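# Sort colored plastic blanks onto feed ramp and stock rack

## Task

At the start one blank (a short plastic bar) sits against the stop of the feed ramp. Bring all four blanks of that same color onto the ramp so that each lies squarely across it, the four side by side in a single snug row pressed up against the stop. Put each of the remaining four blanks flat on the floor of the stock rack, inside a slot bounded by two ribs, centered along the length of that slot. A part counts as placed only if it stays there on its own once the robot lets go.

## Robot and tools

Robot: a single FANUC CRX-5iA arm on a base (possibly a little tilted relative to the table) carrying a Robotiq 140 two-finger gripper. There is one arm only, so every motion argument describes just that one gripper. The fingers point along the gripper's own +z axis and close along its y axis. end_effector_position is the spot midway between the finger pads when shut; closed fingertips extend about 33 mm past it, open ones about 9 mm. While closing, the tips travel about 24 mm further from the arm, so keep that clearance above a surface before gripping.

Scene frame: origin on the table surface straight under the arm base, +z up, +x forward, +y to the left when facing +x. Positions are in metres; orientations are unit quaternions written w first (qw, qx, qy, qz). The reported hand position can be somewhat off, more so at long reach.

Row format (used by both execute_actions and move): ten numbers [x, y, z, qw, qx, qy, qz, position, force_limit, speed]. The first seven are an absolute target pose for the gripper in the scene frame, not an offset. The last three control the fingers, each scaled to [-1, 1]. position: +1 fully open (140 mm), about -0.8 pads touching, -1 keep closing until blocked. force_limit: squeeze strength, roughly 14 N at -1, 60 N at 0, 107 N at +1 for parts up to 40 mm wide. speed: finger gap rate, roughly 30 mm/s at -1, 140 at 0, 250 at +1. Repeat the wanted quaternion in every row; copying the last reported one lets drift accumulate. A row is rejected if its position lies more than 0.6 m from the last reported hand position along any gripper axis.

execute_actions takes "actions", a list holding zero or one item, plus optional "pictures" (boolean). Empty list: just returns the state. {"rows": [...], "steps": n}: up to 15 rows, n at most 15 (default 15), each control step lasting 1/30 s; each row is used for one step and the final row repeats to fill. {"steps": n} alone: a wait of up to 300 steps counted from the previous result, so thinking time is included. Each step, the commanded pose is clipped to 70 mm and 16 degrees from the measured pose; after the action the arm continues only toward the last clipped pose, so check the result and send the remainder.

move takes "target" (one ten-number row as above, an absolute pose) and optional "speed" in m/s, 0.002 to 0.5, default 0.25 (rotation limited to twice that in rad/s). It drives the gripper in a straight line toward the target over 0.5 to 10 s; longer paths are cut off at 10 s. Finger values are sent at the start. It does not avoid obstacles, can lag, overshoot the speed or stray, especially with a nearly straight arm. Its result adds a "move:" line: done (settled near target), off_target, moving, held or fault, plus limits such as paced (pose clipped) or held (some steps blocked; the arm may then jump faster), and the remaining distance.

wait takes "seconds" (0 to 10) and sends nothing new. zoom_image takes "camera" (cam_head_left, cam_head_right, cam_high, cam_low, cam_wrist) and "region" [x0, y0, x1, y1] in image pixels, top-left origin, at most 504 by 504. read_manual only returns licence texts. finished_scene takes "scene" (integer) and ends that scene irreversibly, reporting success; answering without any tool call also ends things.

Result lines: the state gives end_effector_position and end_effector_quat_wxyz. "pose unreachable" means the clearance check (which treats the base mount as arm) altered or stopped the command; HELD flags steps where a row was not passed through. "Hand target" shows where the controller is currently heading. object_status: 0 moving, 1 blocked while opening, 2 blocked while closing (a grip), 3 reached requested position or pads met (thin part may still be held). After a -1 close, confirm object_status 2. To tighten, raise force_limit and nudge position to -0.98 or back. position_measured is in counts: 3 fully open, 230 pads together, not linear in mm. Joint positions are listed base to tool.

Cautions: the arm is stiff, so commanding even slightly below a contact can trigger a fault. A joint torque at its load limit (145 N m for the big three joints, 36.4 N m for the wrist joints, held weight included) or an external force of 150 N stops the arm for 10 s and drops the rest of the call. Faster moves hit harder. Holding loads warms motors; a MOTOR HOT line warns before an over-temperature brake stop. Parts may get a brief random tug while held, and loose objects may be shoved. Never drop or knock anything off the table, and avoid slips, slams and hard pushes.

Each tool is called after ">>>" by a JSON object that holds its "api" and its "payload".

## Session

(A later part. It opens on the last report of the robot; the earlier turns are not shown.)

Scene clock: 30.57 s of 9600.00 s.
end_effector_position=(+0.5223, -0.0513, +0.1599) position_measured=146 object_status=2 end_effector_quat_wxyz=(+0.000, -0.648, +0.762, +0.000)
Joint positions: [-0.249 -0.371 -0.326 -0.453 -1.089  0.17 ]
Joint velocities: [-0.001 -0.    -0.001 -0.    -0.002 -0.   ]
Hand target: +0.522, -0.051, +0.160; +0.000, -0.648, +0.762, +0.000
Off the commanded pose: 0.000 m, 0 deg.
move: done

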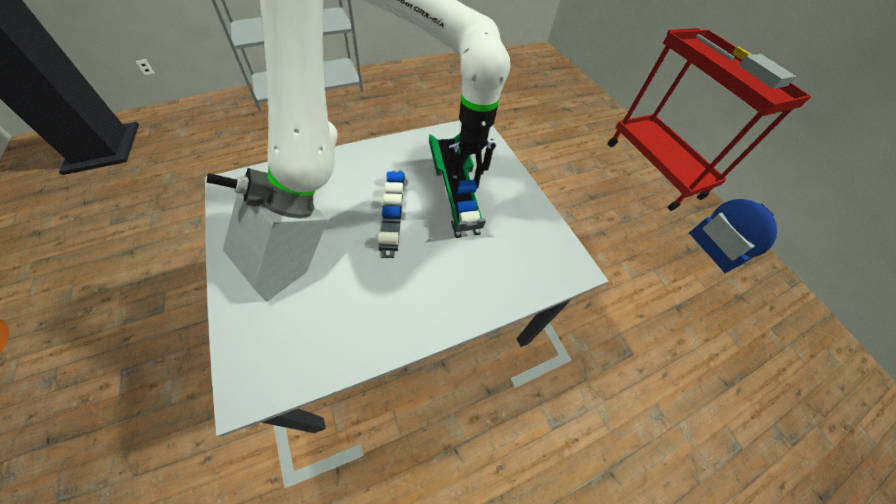

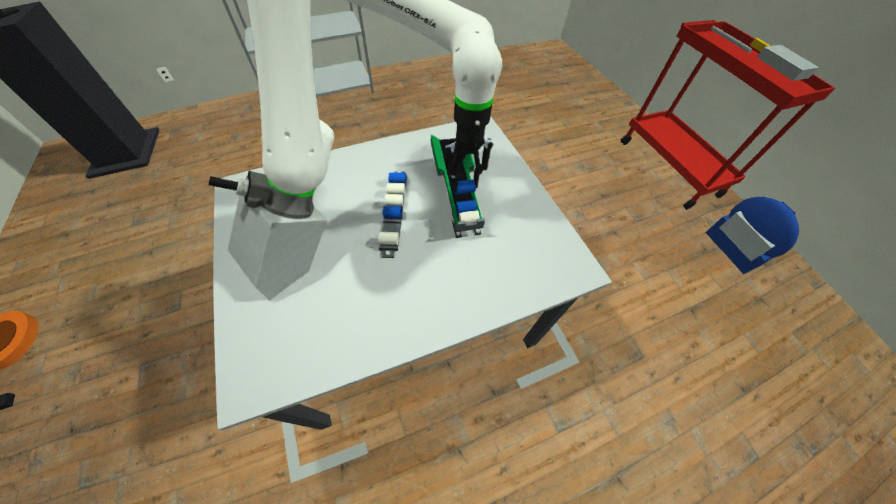

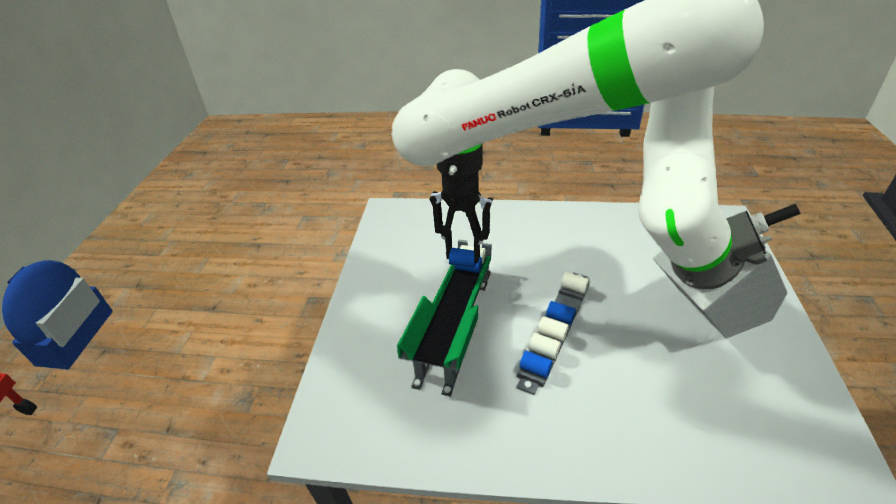

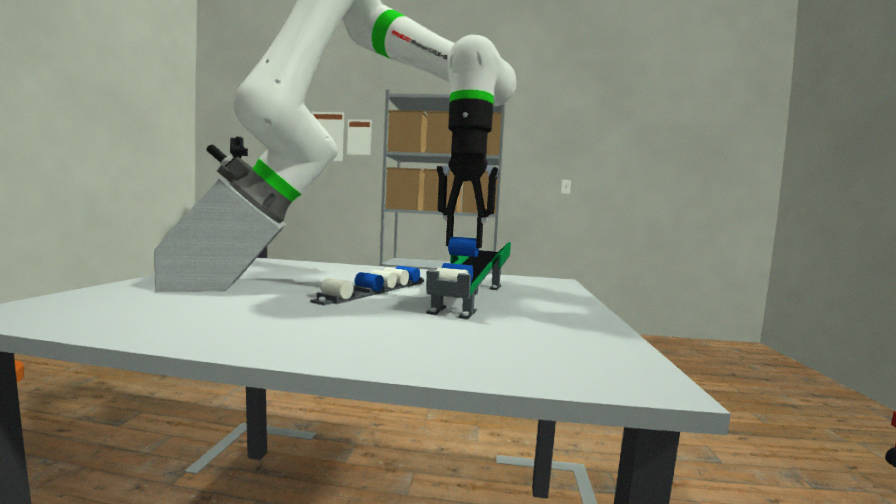

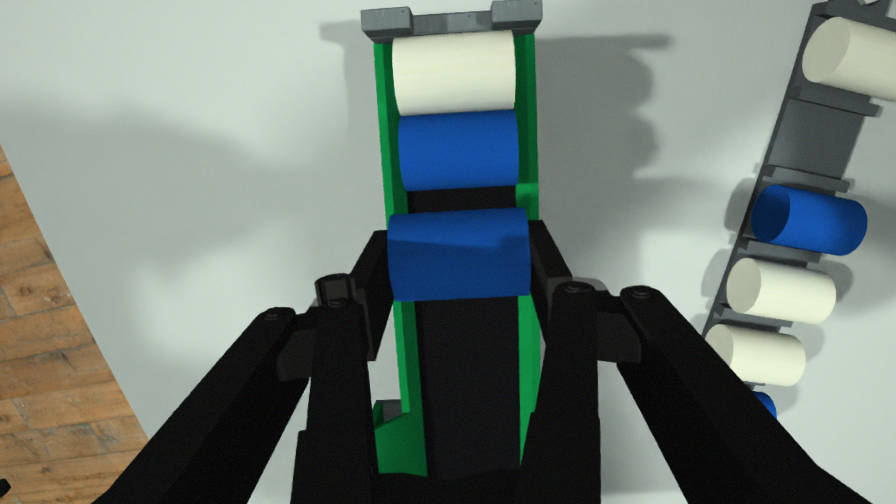

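>>> {"api": "move", "payload": {"target": [0.44,-0.05,0.155,0,0.62,-0.785,0,-1,0.3,-0.5], "speed": 0.2}}

>>> {"api": "move", "payload": {"target": [0.271,-0.033,0.103,0,0.563,-0.827,0,-1,0.3,-0.5], "speed": 0.12}}

Scene clock: 46.23 s of 9600.00 s.
end_effector_position=(+0.4400, -0.0502, +0.1554) position_measured=146 object_status=2 end_effector_quat_wxyz=(+0.000, -0.620, +0.785, -0.000)
Joint positions: [-0.28  -0.532 -0.53  -0.479 -1.065  0.15 ]
Joint velocities: [-0.    -0.001 -0.002  0.001 -0.002 -0.002]
Hand target: +0.440, -0.050, +0.155; +0.000, -0.620, +0.785, -0.000
Off the commanded pose: 0.000 m, 0 deg.
After step 90, 11.87 s passed at rest.
move: done

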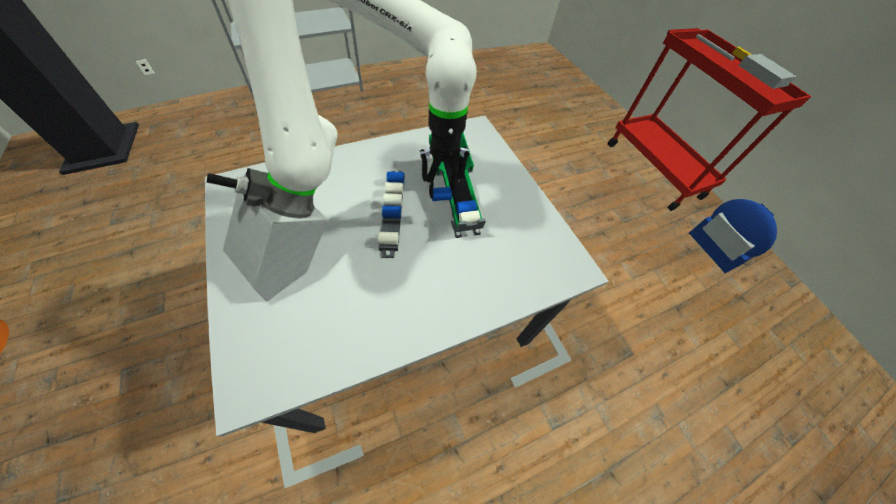

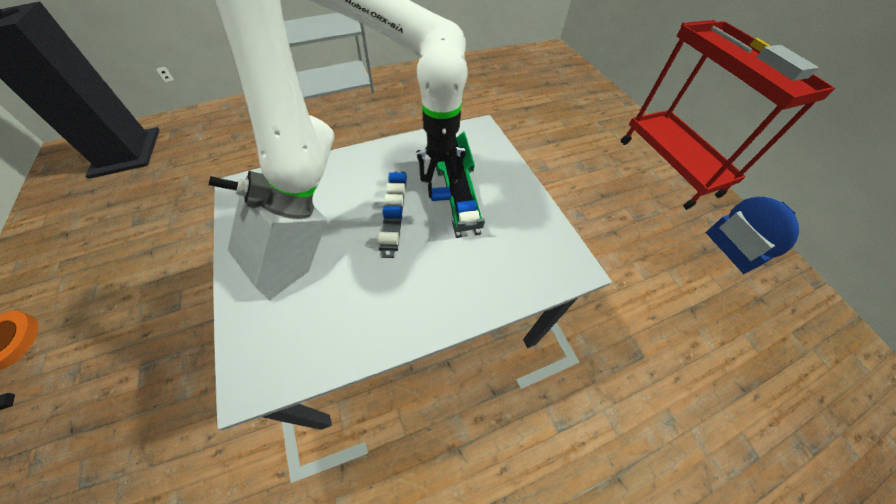

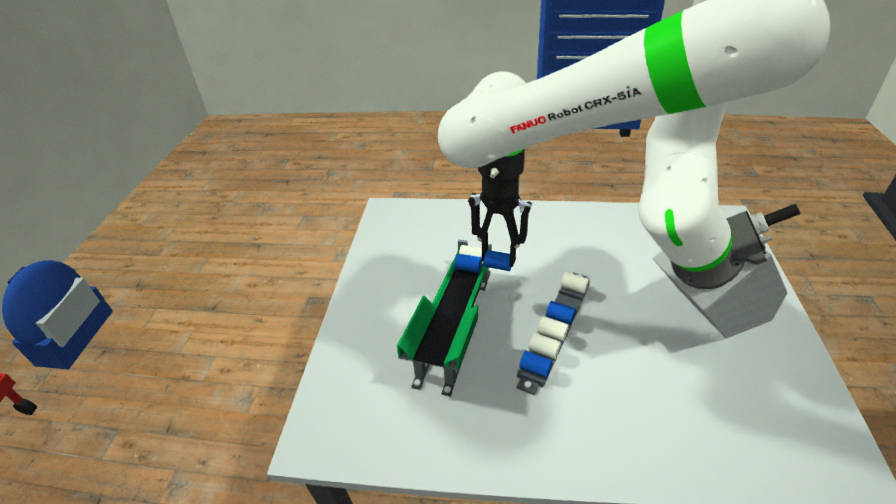

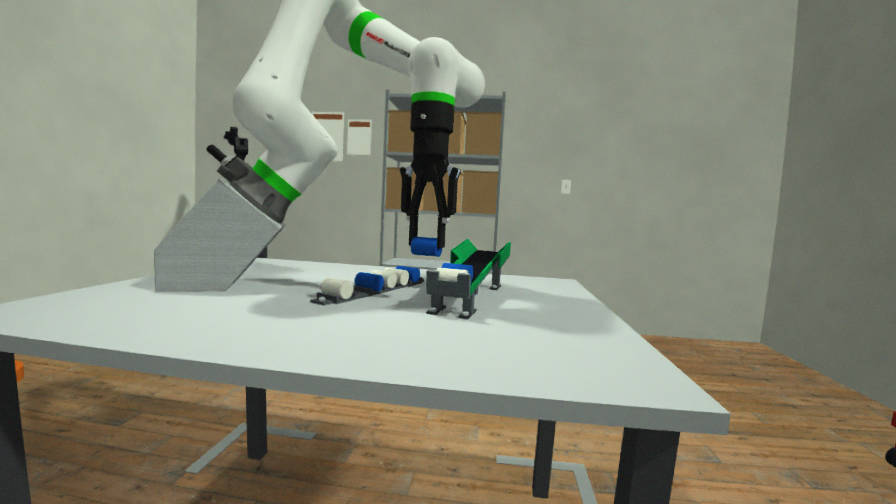

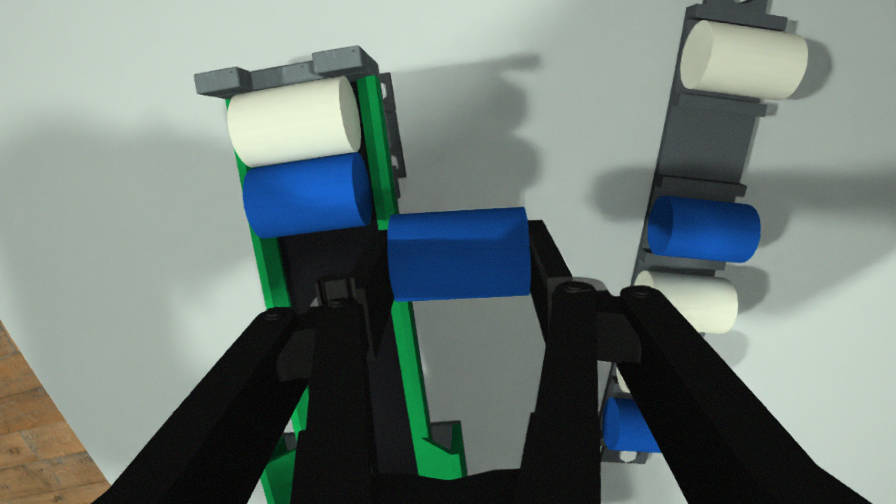

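Scene clock: 48.07 s of 9600.00 s.
end_effector_position=(+0.2708, -0.0336, +0.1038) position_measured=146 object_status=2 end_effector_quat_wxyz=(+0.001, -0.563, +0.826, +0.002)
Joint positions: [-0.088 -0.998 -1.026 -0.386 -0.959 -0.179]
Joint velocities: [ 0.201 -0.138 -0.07   0.171  0.015 -0.273]
Hand target: +0.271, -0.034, +0.104; +0.001, -0.563, +0.827, +0.001
Off the commanded pose: 0.001 m, 0 deg.
move: done

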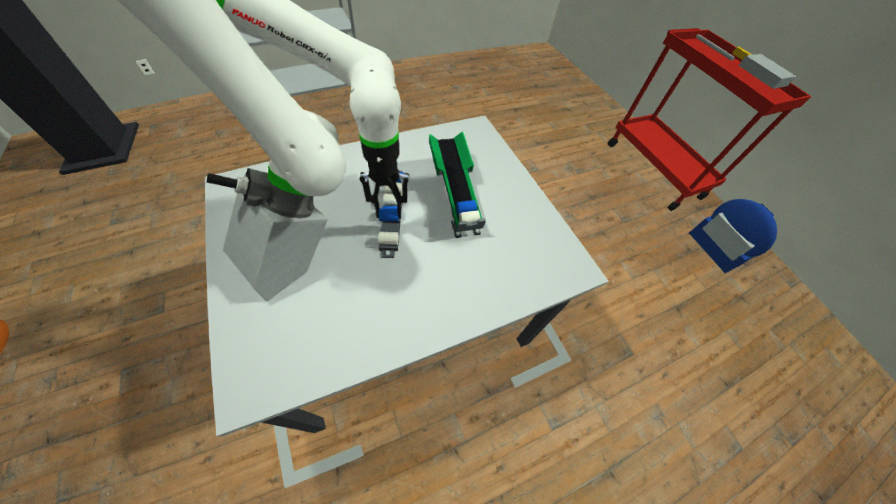

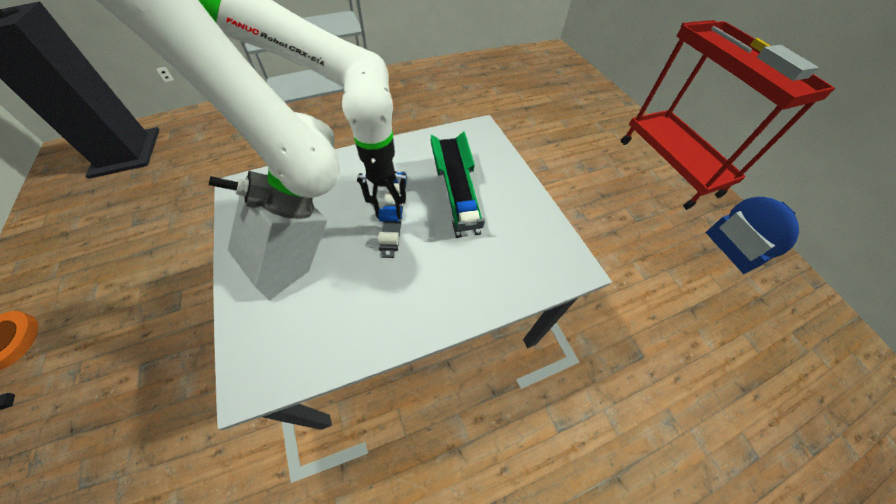

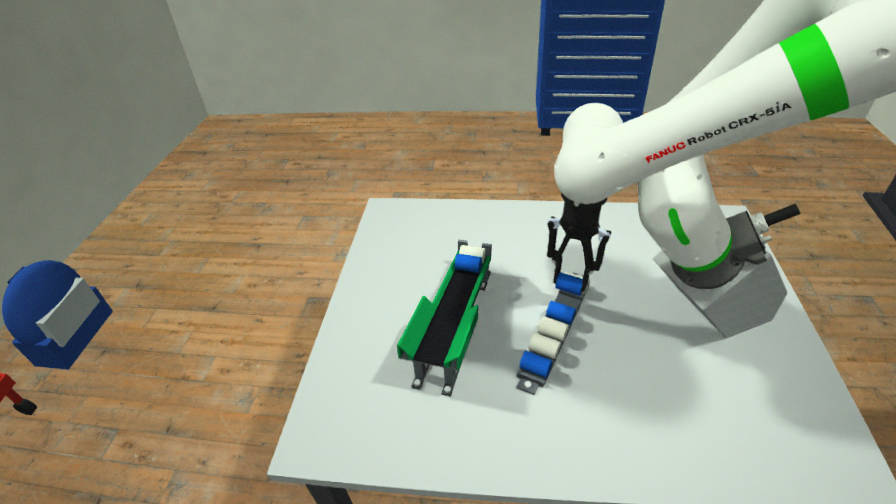

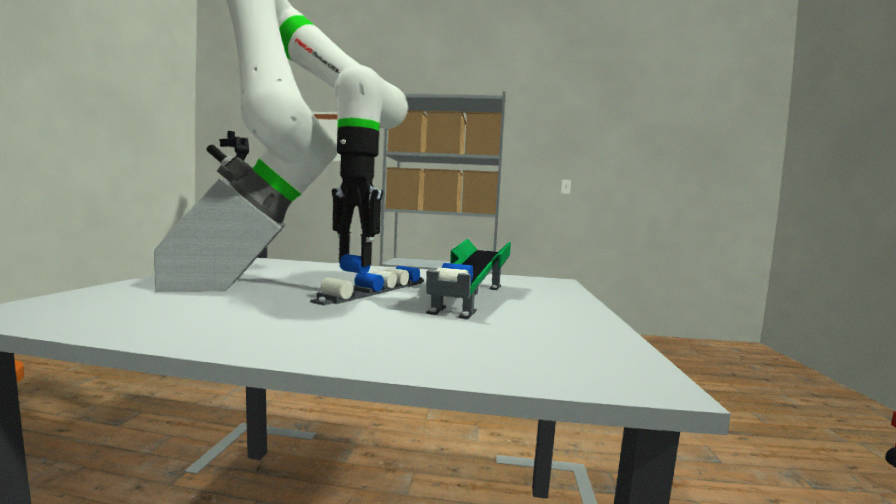

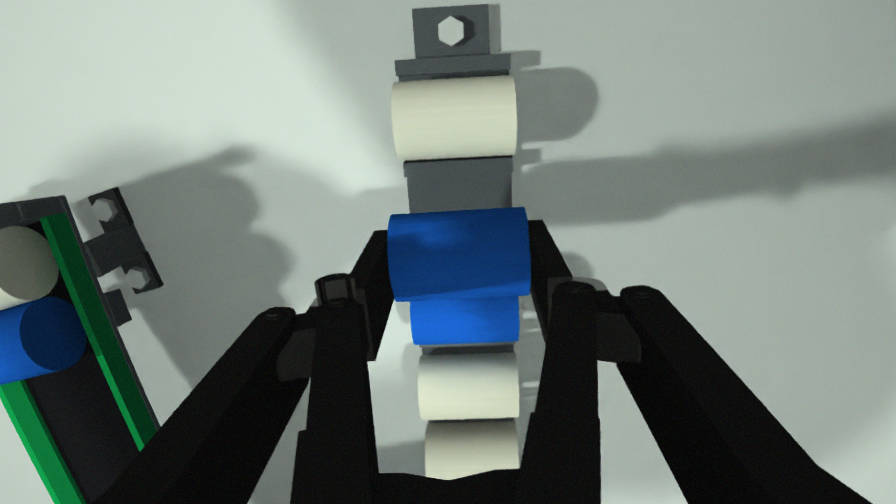

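>>> {"api": "move", "payload": {"target": [0.2701,-0.0355,0.060,0,0.563,-0.827,0,-1,0.3,-0.5], "speed": 0.03}}

>>> {"api": "zoom_image", "payload": {"camera": "cam_low", "region": [300,240,430,320]}}

Scene clock: 55.97 s of 9600.00 s.
end_effector_position=(+0.2696, -0.0357, +0.0600) position_measured=146 object_status=2 end_effector_quat_wxyz=(-0.001, -0.563, +0.827, -0.000)
Joint positions: [ 0.082 -0.923 -1.116 -0.305 -0.747 -0.322]
Joint velocities: [ 0.011 -0.    -0.005  0.011  0.001 -0.016]
Hand target: +0.270, -0.036, +0.060; -0.000, -0.563, +0.827, -0.000
Off the commanded pose: 0.001 m, 0 deg.
After step 90, 3.17 s passed at rest.
move: done

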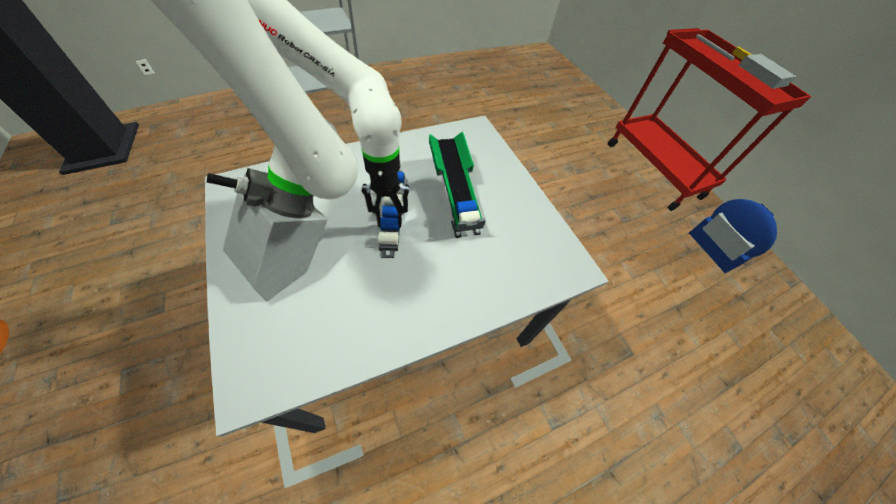

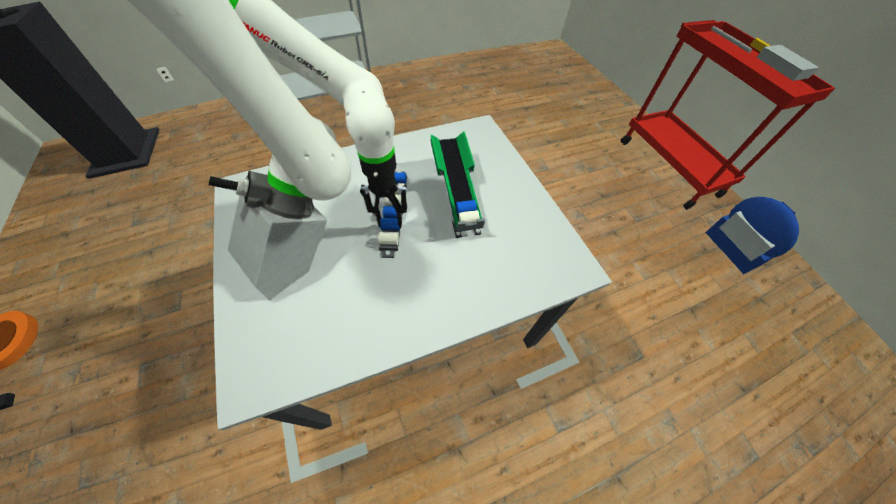

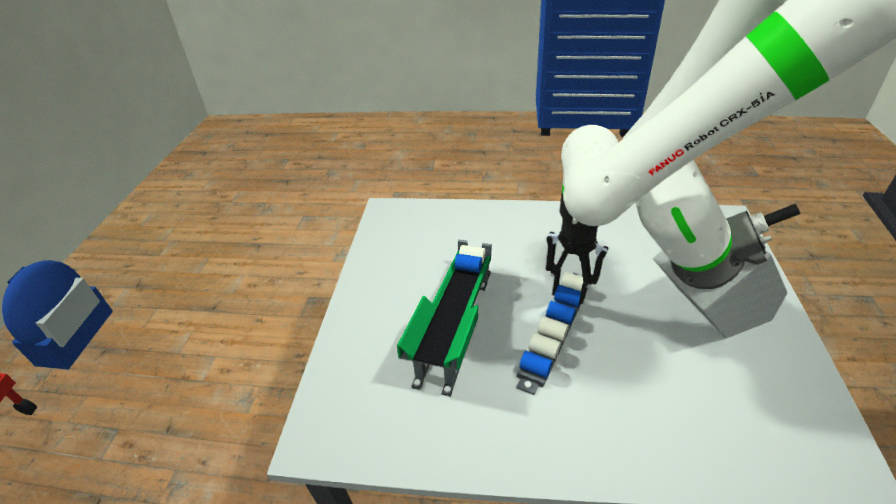

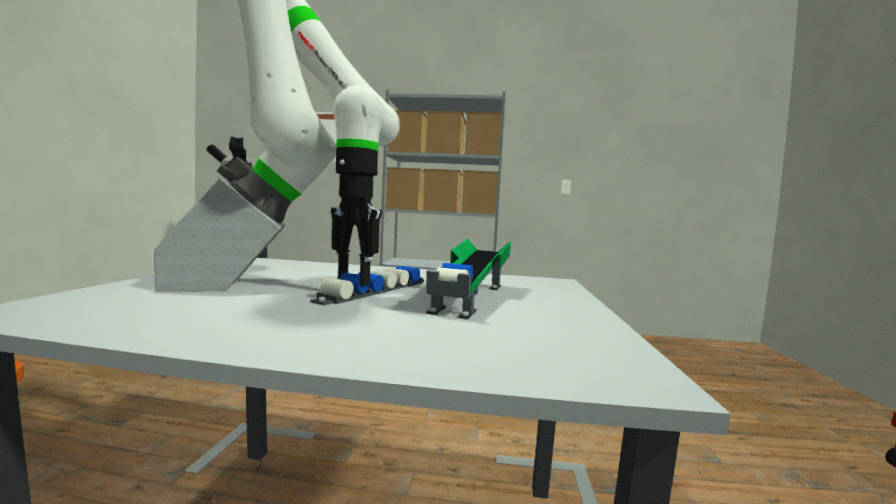

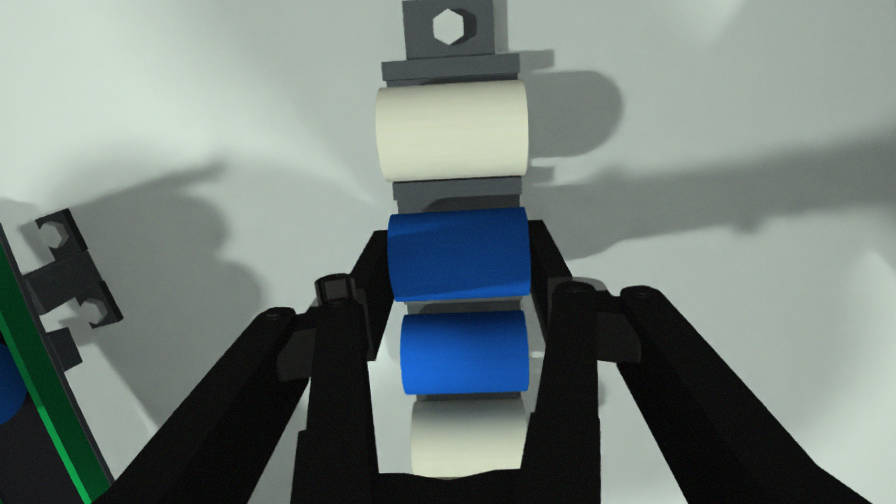

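Region (300, 240, 430, 320) of cam_low's 896x504 image, scaled by 3.877, with more detail than that image has; it fills the top 310 rows of this view, and the rest is white.

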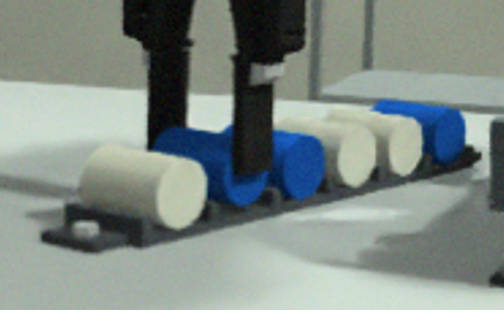

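>>> {"api": "move", "payload": {"target": [0.2697,-0.0362,0.0567,0,0.563,-0.827,0,-1,0.3,-0.5], "speed": 0.01}}

>>> {"api": "zoom_image", "payload": {"camera": "cam_low", "region": [300,240,430,320]}}

>>> {"api": "execute_actions", "payload": {"actions": [{"rows":[[0.2697,-0.0362,0.0567,0,0.563,-0.827,0,0.15,0.3,-1]],"steps":15}]}}

>>> {"api": "zoom_image", "payload": {"camera": "cam_low", "region": [300,240,430,320]}}

>>> {"api": "move", "payload": {"target": [0.2504,-0.0852,0.056,0,0.563,-0.827,0,0.15,0.3,-1], "speed": 0.04}}

Scene clock: 66.13 s of 9600.00 s.
end_effector_position=(+0.2696, -0.0362, +0.0567) position_measured=146 object_status=2 end_effector_quat_wxyz=(-0.000, -0.563, +0.827, -0.000)
Joint positions: [ 0.079 -0.904 -1.116 -0.316 -0.728 -0.308]
Joint velocities: [-0.009  0.007  0.006 -0.01  -0.001  0.014]
Hand target: +0.270, -0.036, +0.057; -0.000, -0.563, +0.827, -0.000
Off the commanded pose: 0.000 m, 0 deg.
After step 90, 6.47 s passed at rest.
move: done

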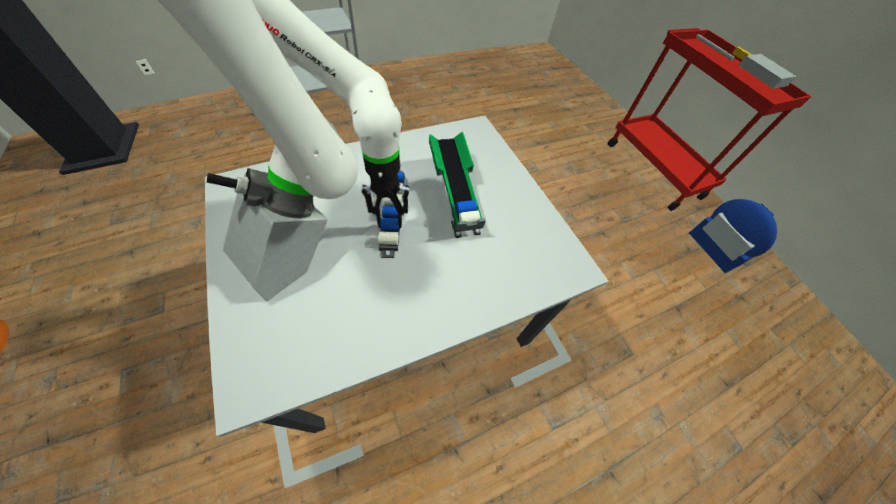

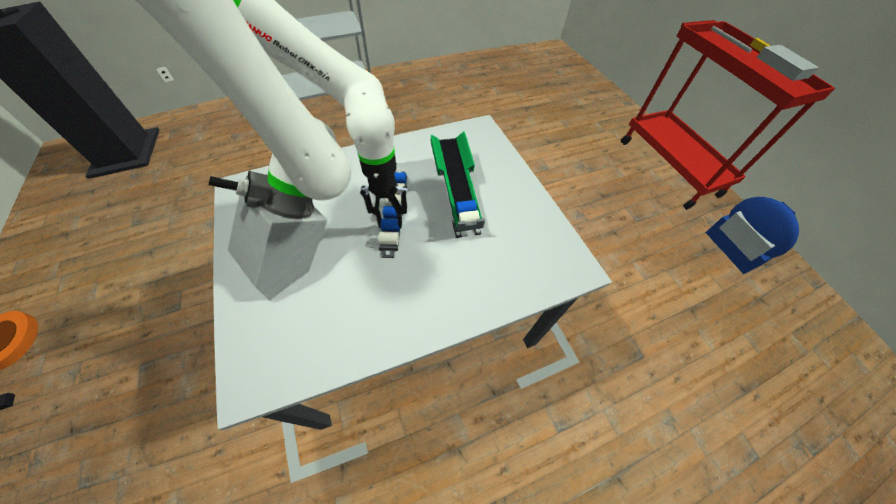

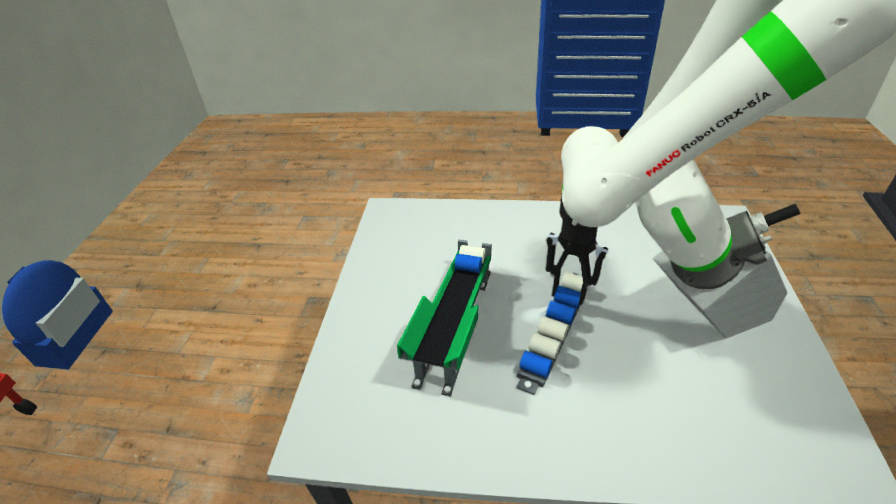

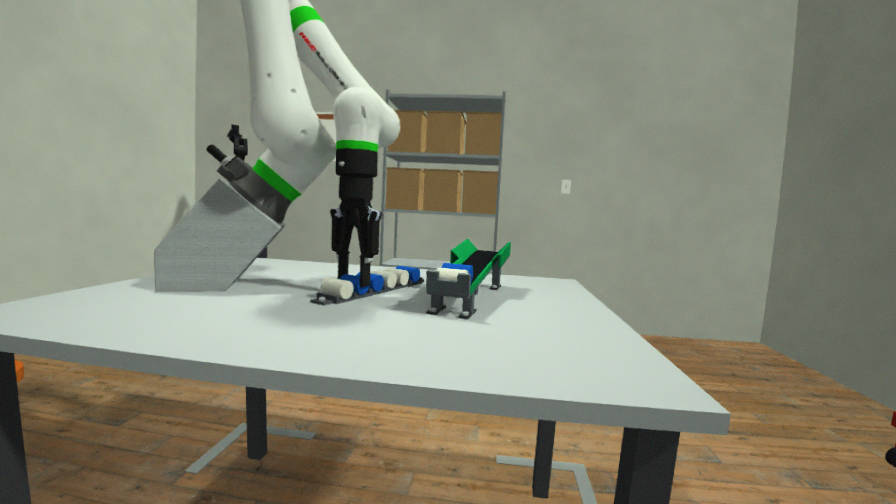

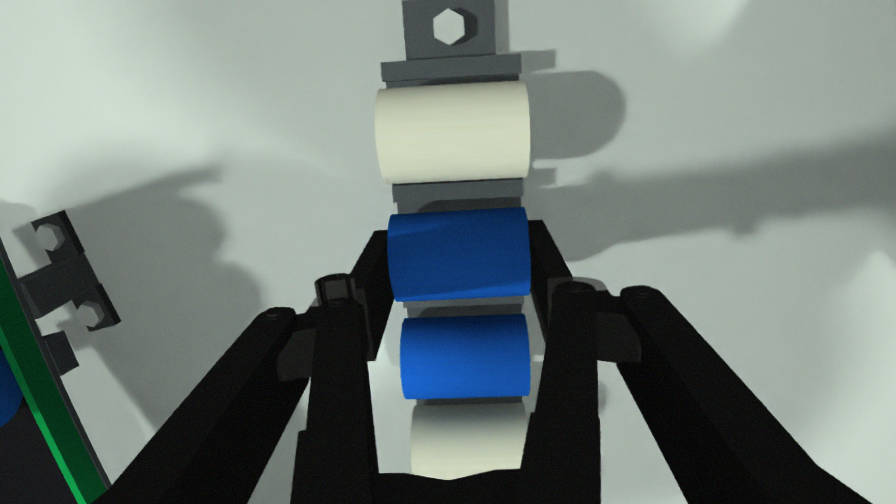

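Region (300, 240, 430, 320) of cam_low's 896x504 image, scaled by 3.877, with more detail than that image has; it fills the top 310 rows of this view, and the rest is white.

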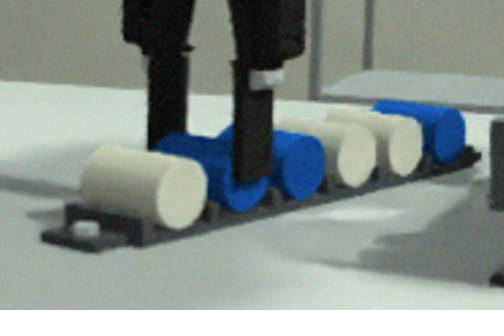

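Scene clock: 66.63 s of 9600.00 s.
end_effector_position=(+0.2697, -0.0362, +0.0567) position_measured=124 object_status=0 end_effector_quat_wxyz=(+0.000, -0.563, +0.827, -0.000)
Joint positions: [ 0.077 -0.902 -1.115 -0.318 -0.728 -0.305]
Joint velocities: [-0.001  0.    -0.    -0.001  0.001  0.001]
Hand target: +0.270, -0.036, +0.057; +0.000, -0.563, +0.827, -0.000
Off the commanded pose: 0.000 m, 0 deg.
Steps of this call (steps 1 to 15: all 15 steps of this action). Readings (end_effector_position | what the end effector reports):
1: (+0.2696, -0.0362, +0.0567) | position_measured=146 object_status=0
2: (+0.2697, -0.0362, +0.0567) | position_measured=146 object_status=0
4: (+0.2697, -0.0362, +0.0567) | position_measured=142 object_status=0
8: (+0.2697, -0.0362, +0.0567) | position_measured=136 object_status=0
15: the state above

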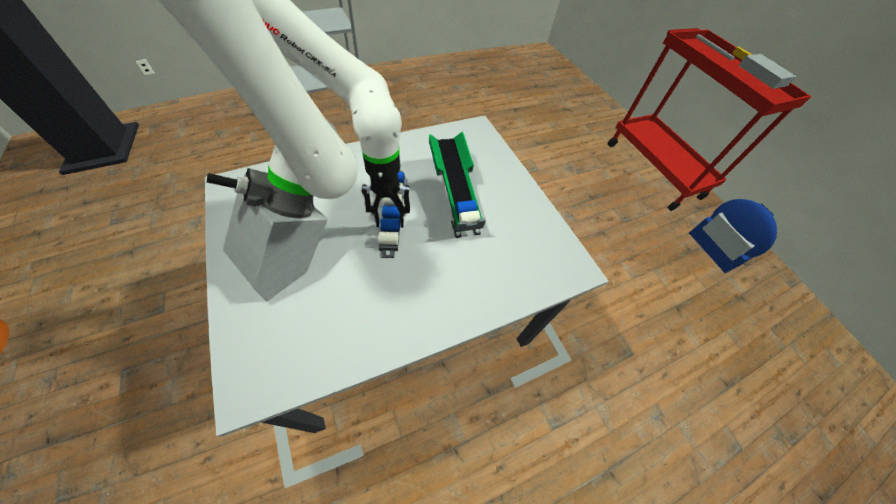

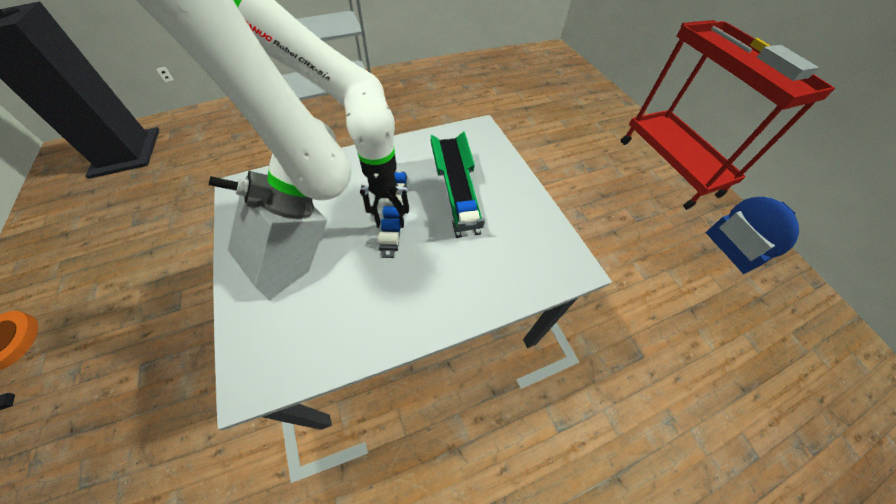

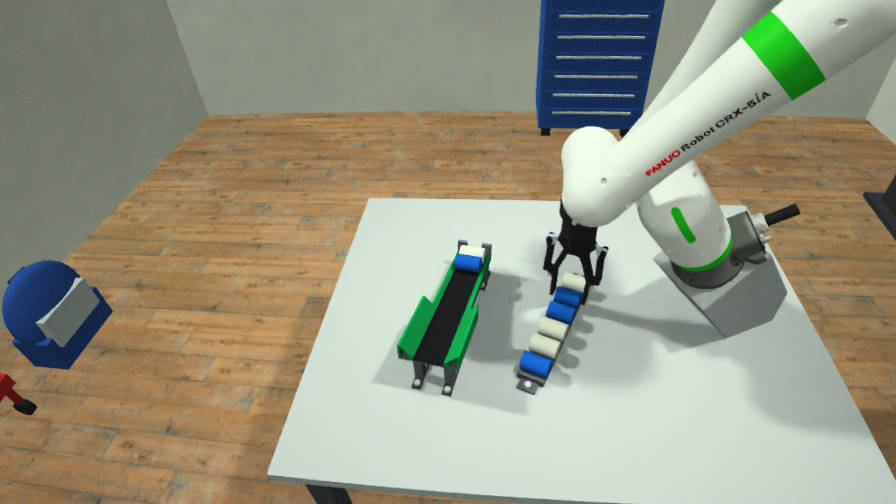

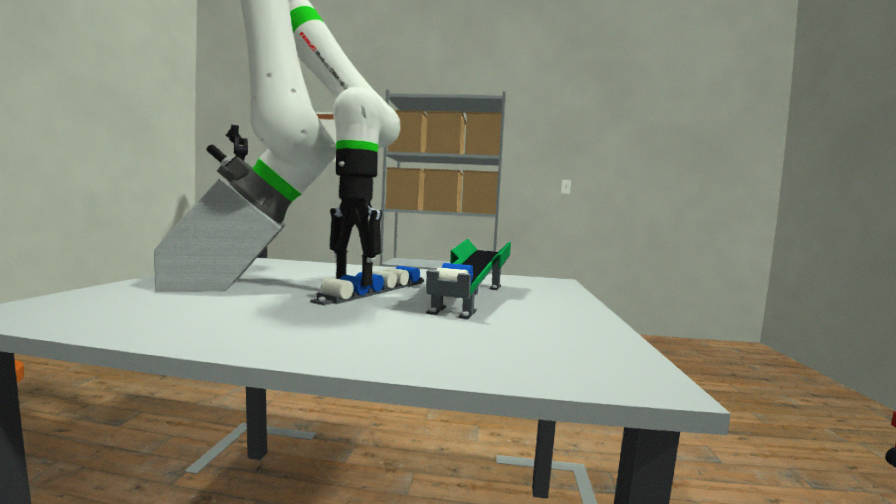

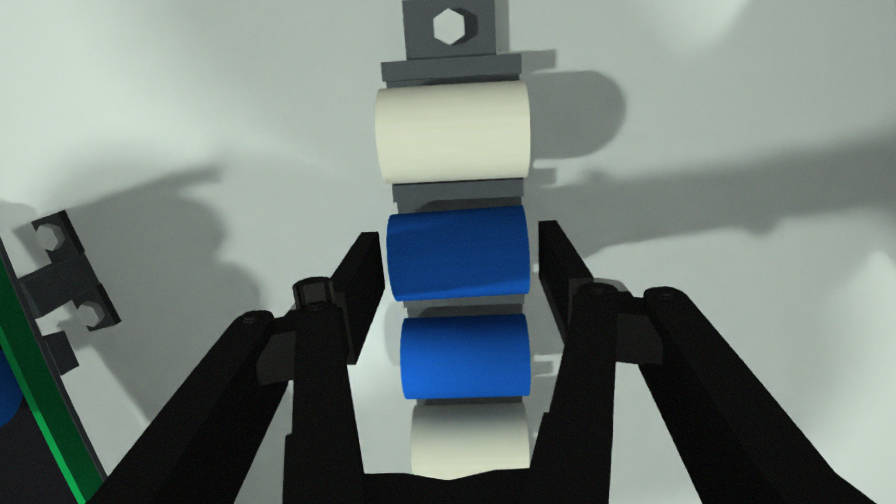

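Region (300, 240, 430, 320) of cam_low's 896x504 image, scaled by 3.877, with more detail than that image has; it fills the top 310 rows of this view, and the rest is white.

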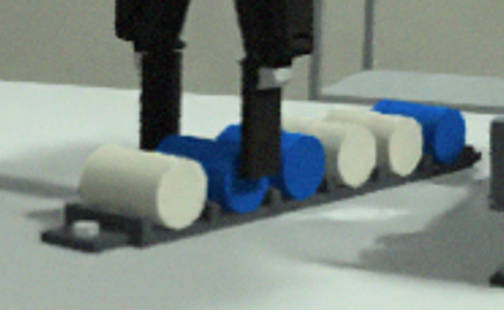

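Scene clock: 68.87 s of 9600.00 s.
end_effector_position=(+0.2509, -0.0847, +0.0559) position_measured=110 object_status=3 end_effector_quat_wxyz=(+0.001, -0.562, +0.827, -0.000)
Joint positions: [-0.528 -0.502 -0.933 -0.751 -0.847  0.558]
Joint velocities: [-0.036  0.023  0.01  -0.023 -0.02   0.049]
Hand target: +0.251, -0.085, +0.056; +0.001, -0.562, +0.827, +0.000
Off the commanded pose: 0.001 m, 0 deg.
move: done

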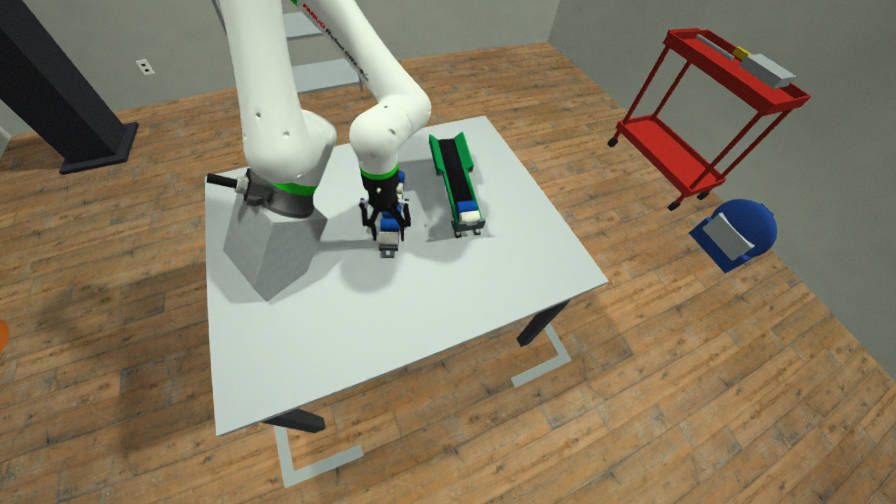

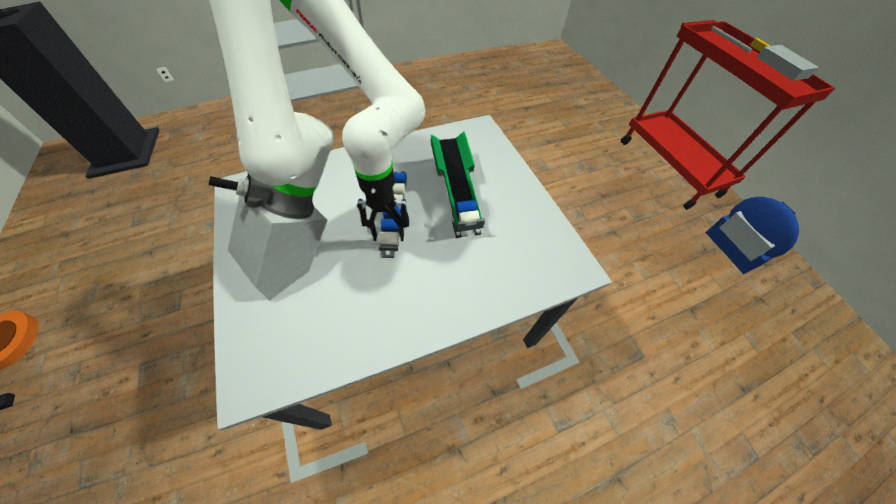

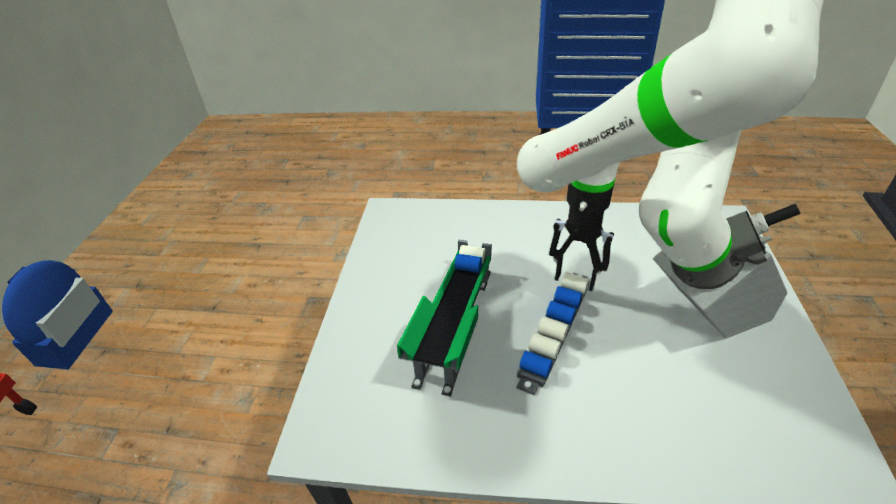

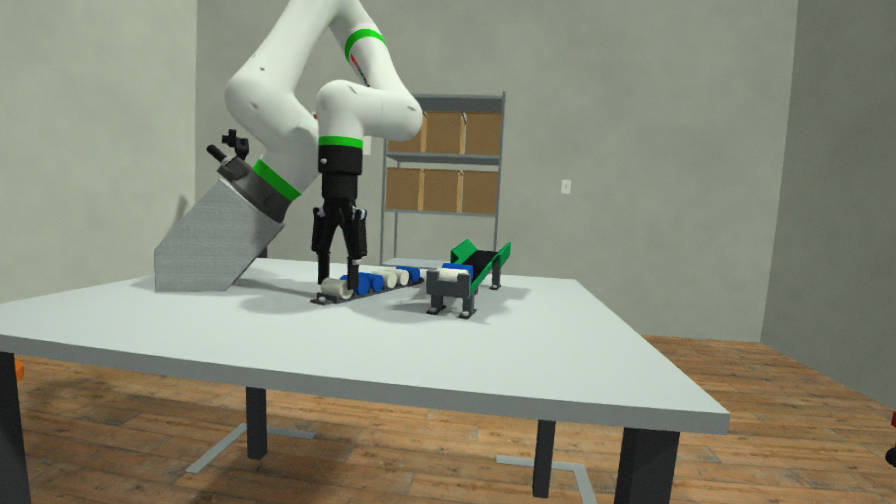

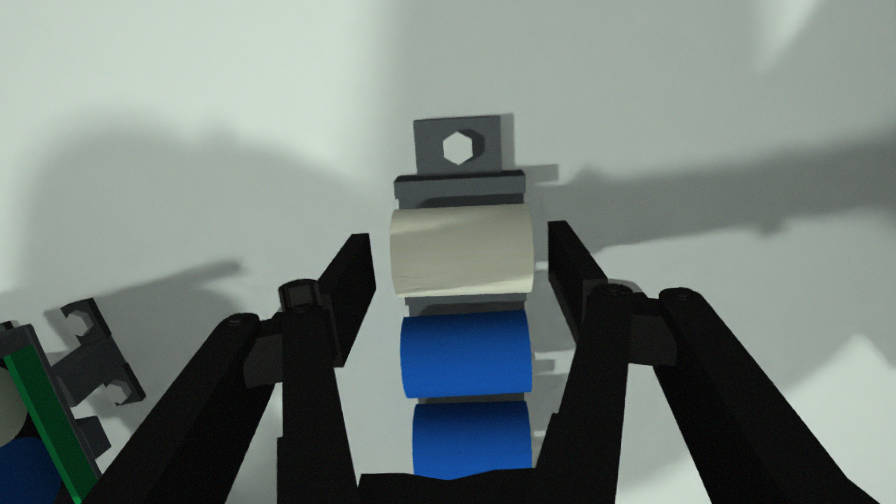

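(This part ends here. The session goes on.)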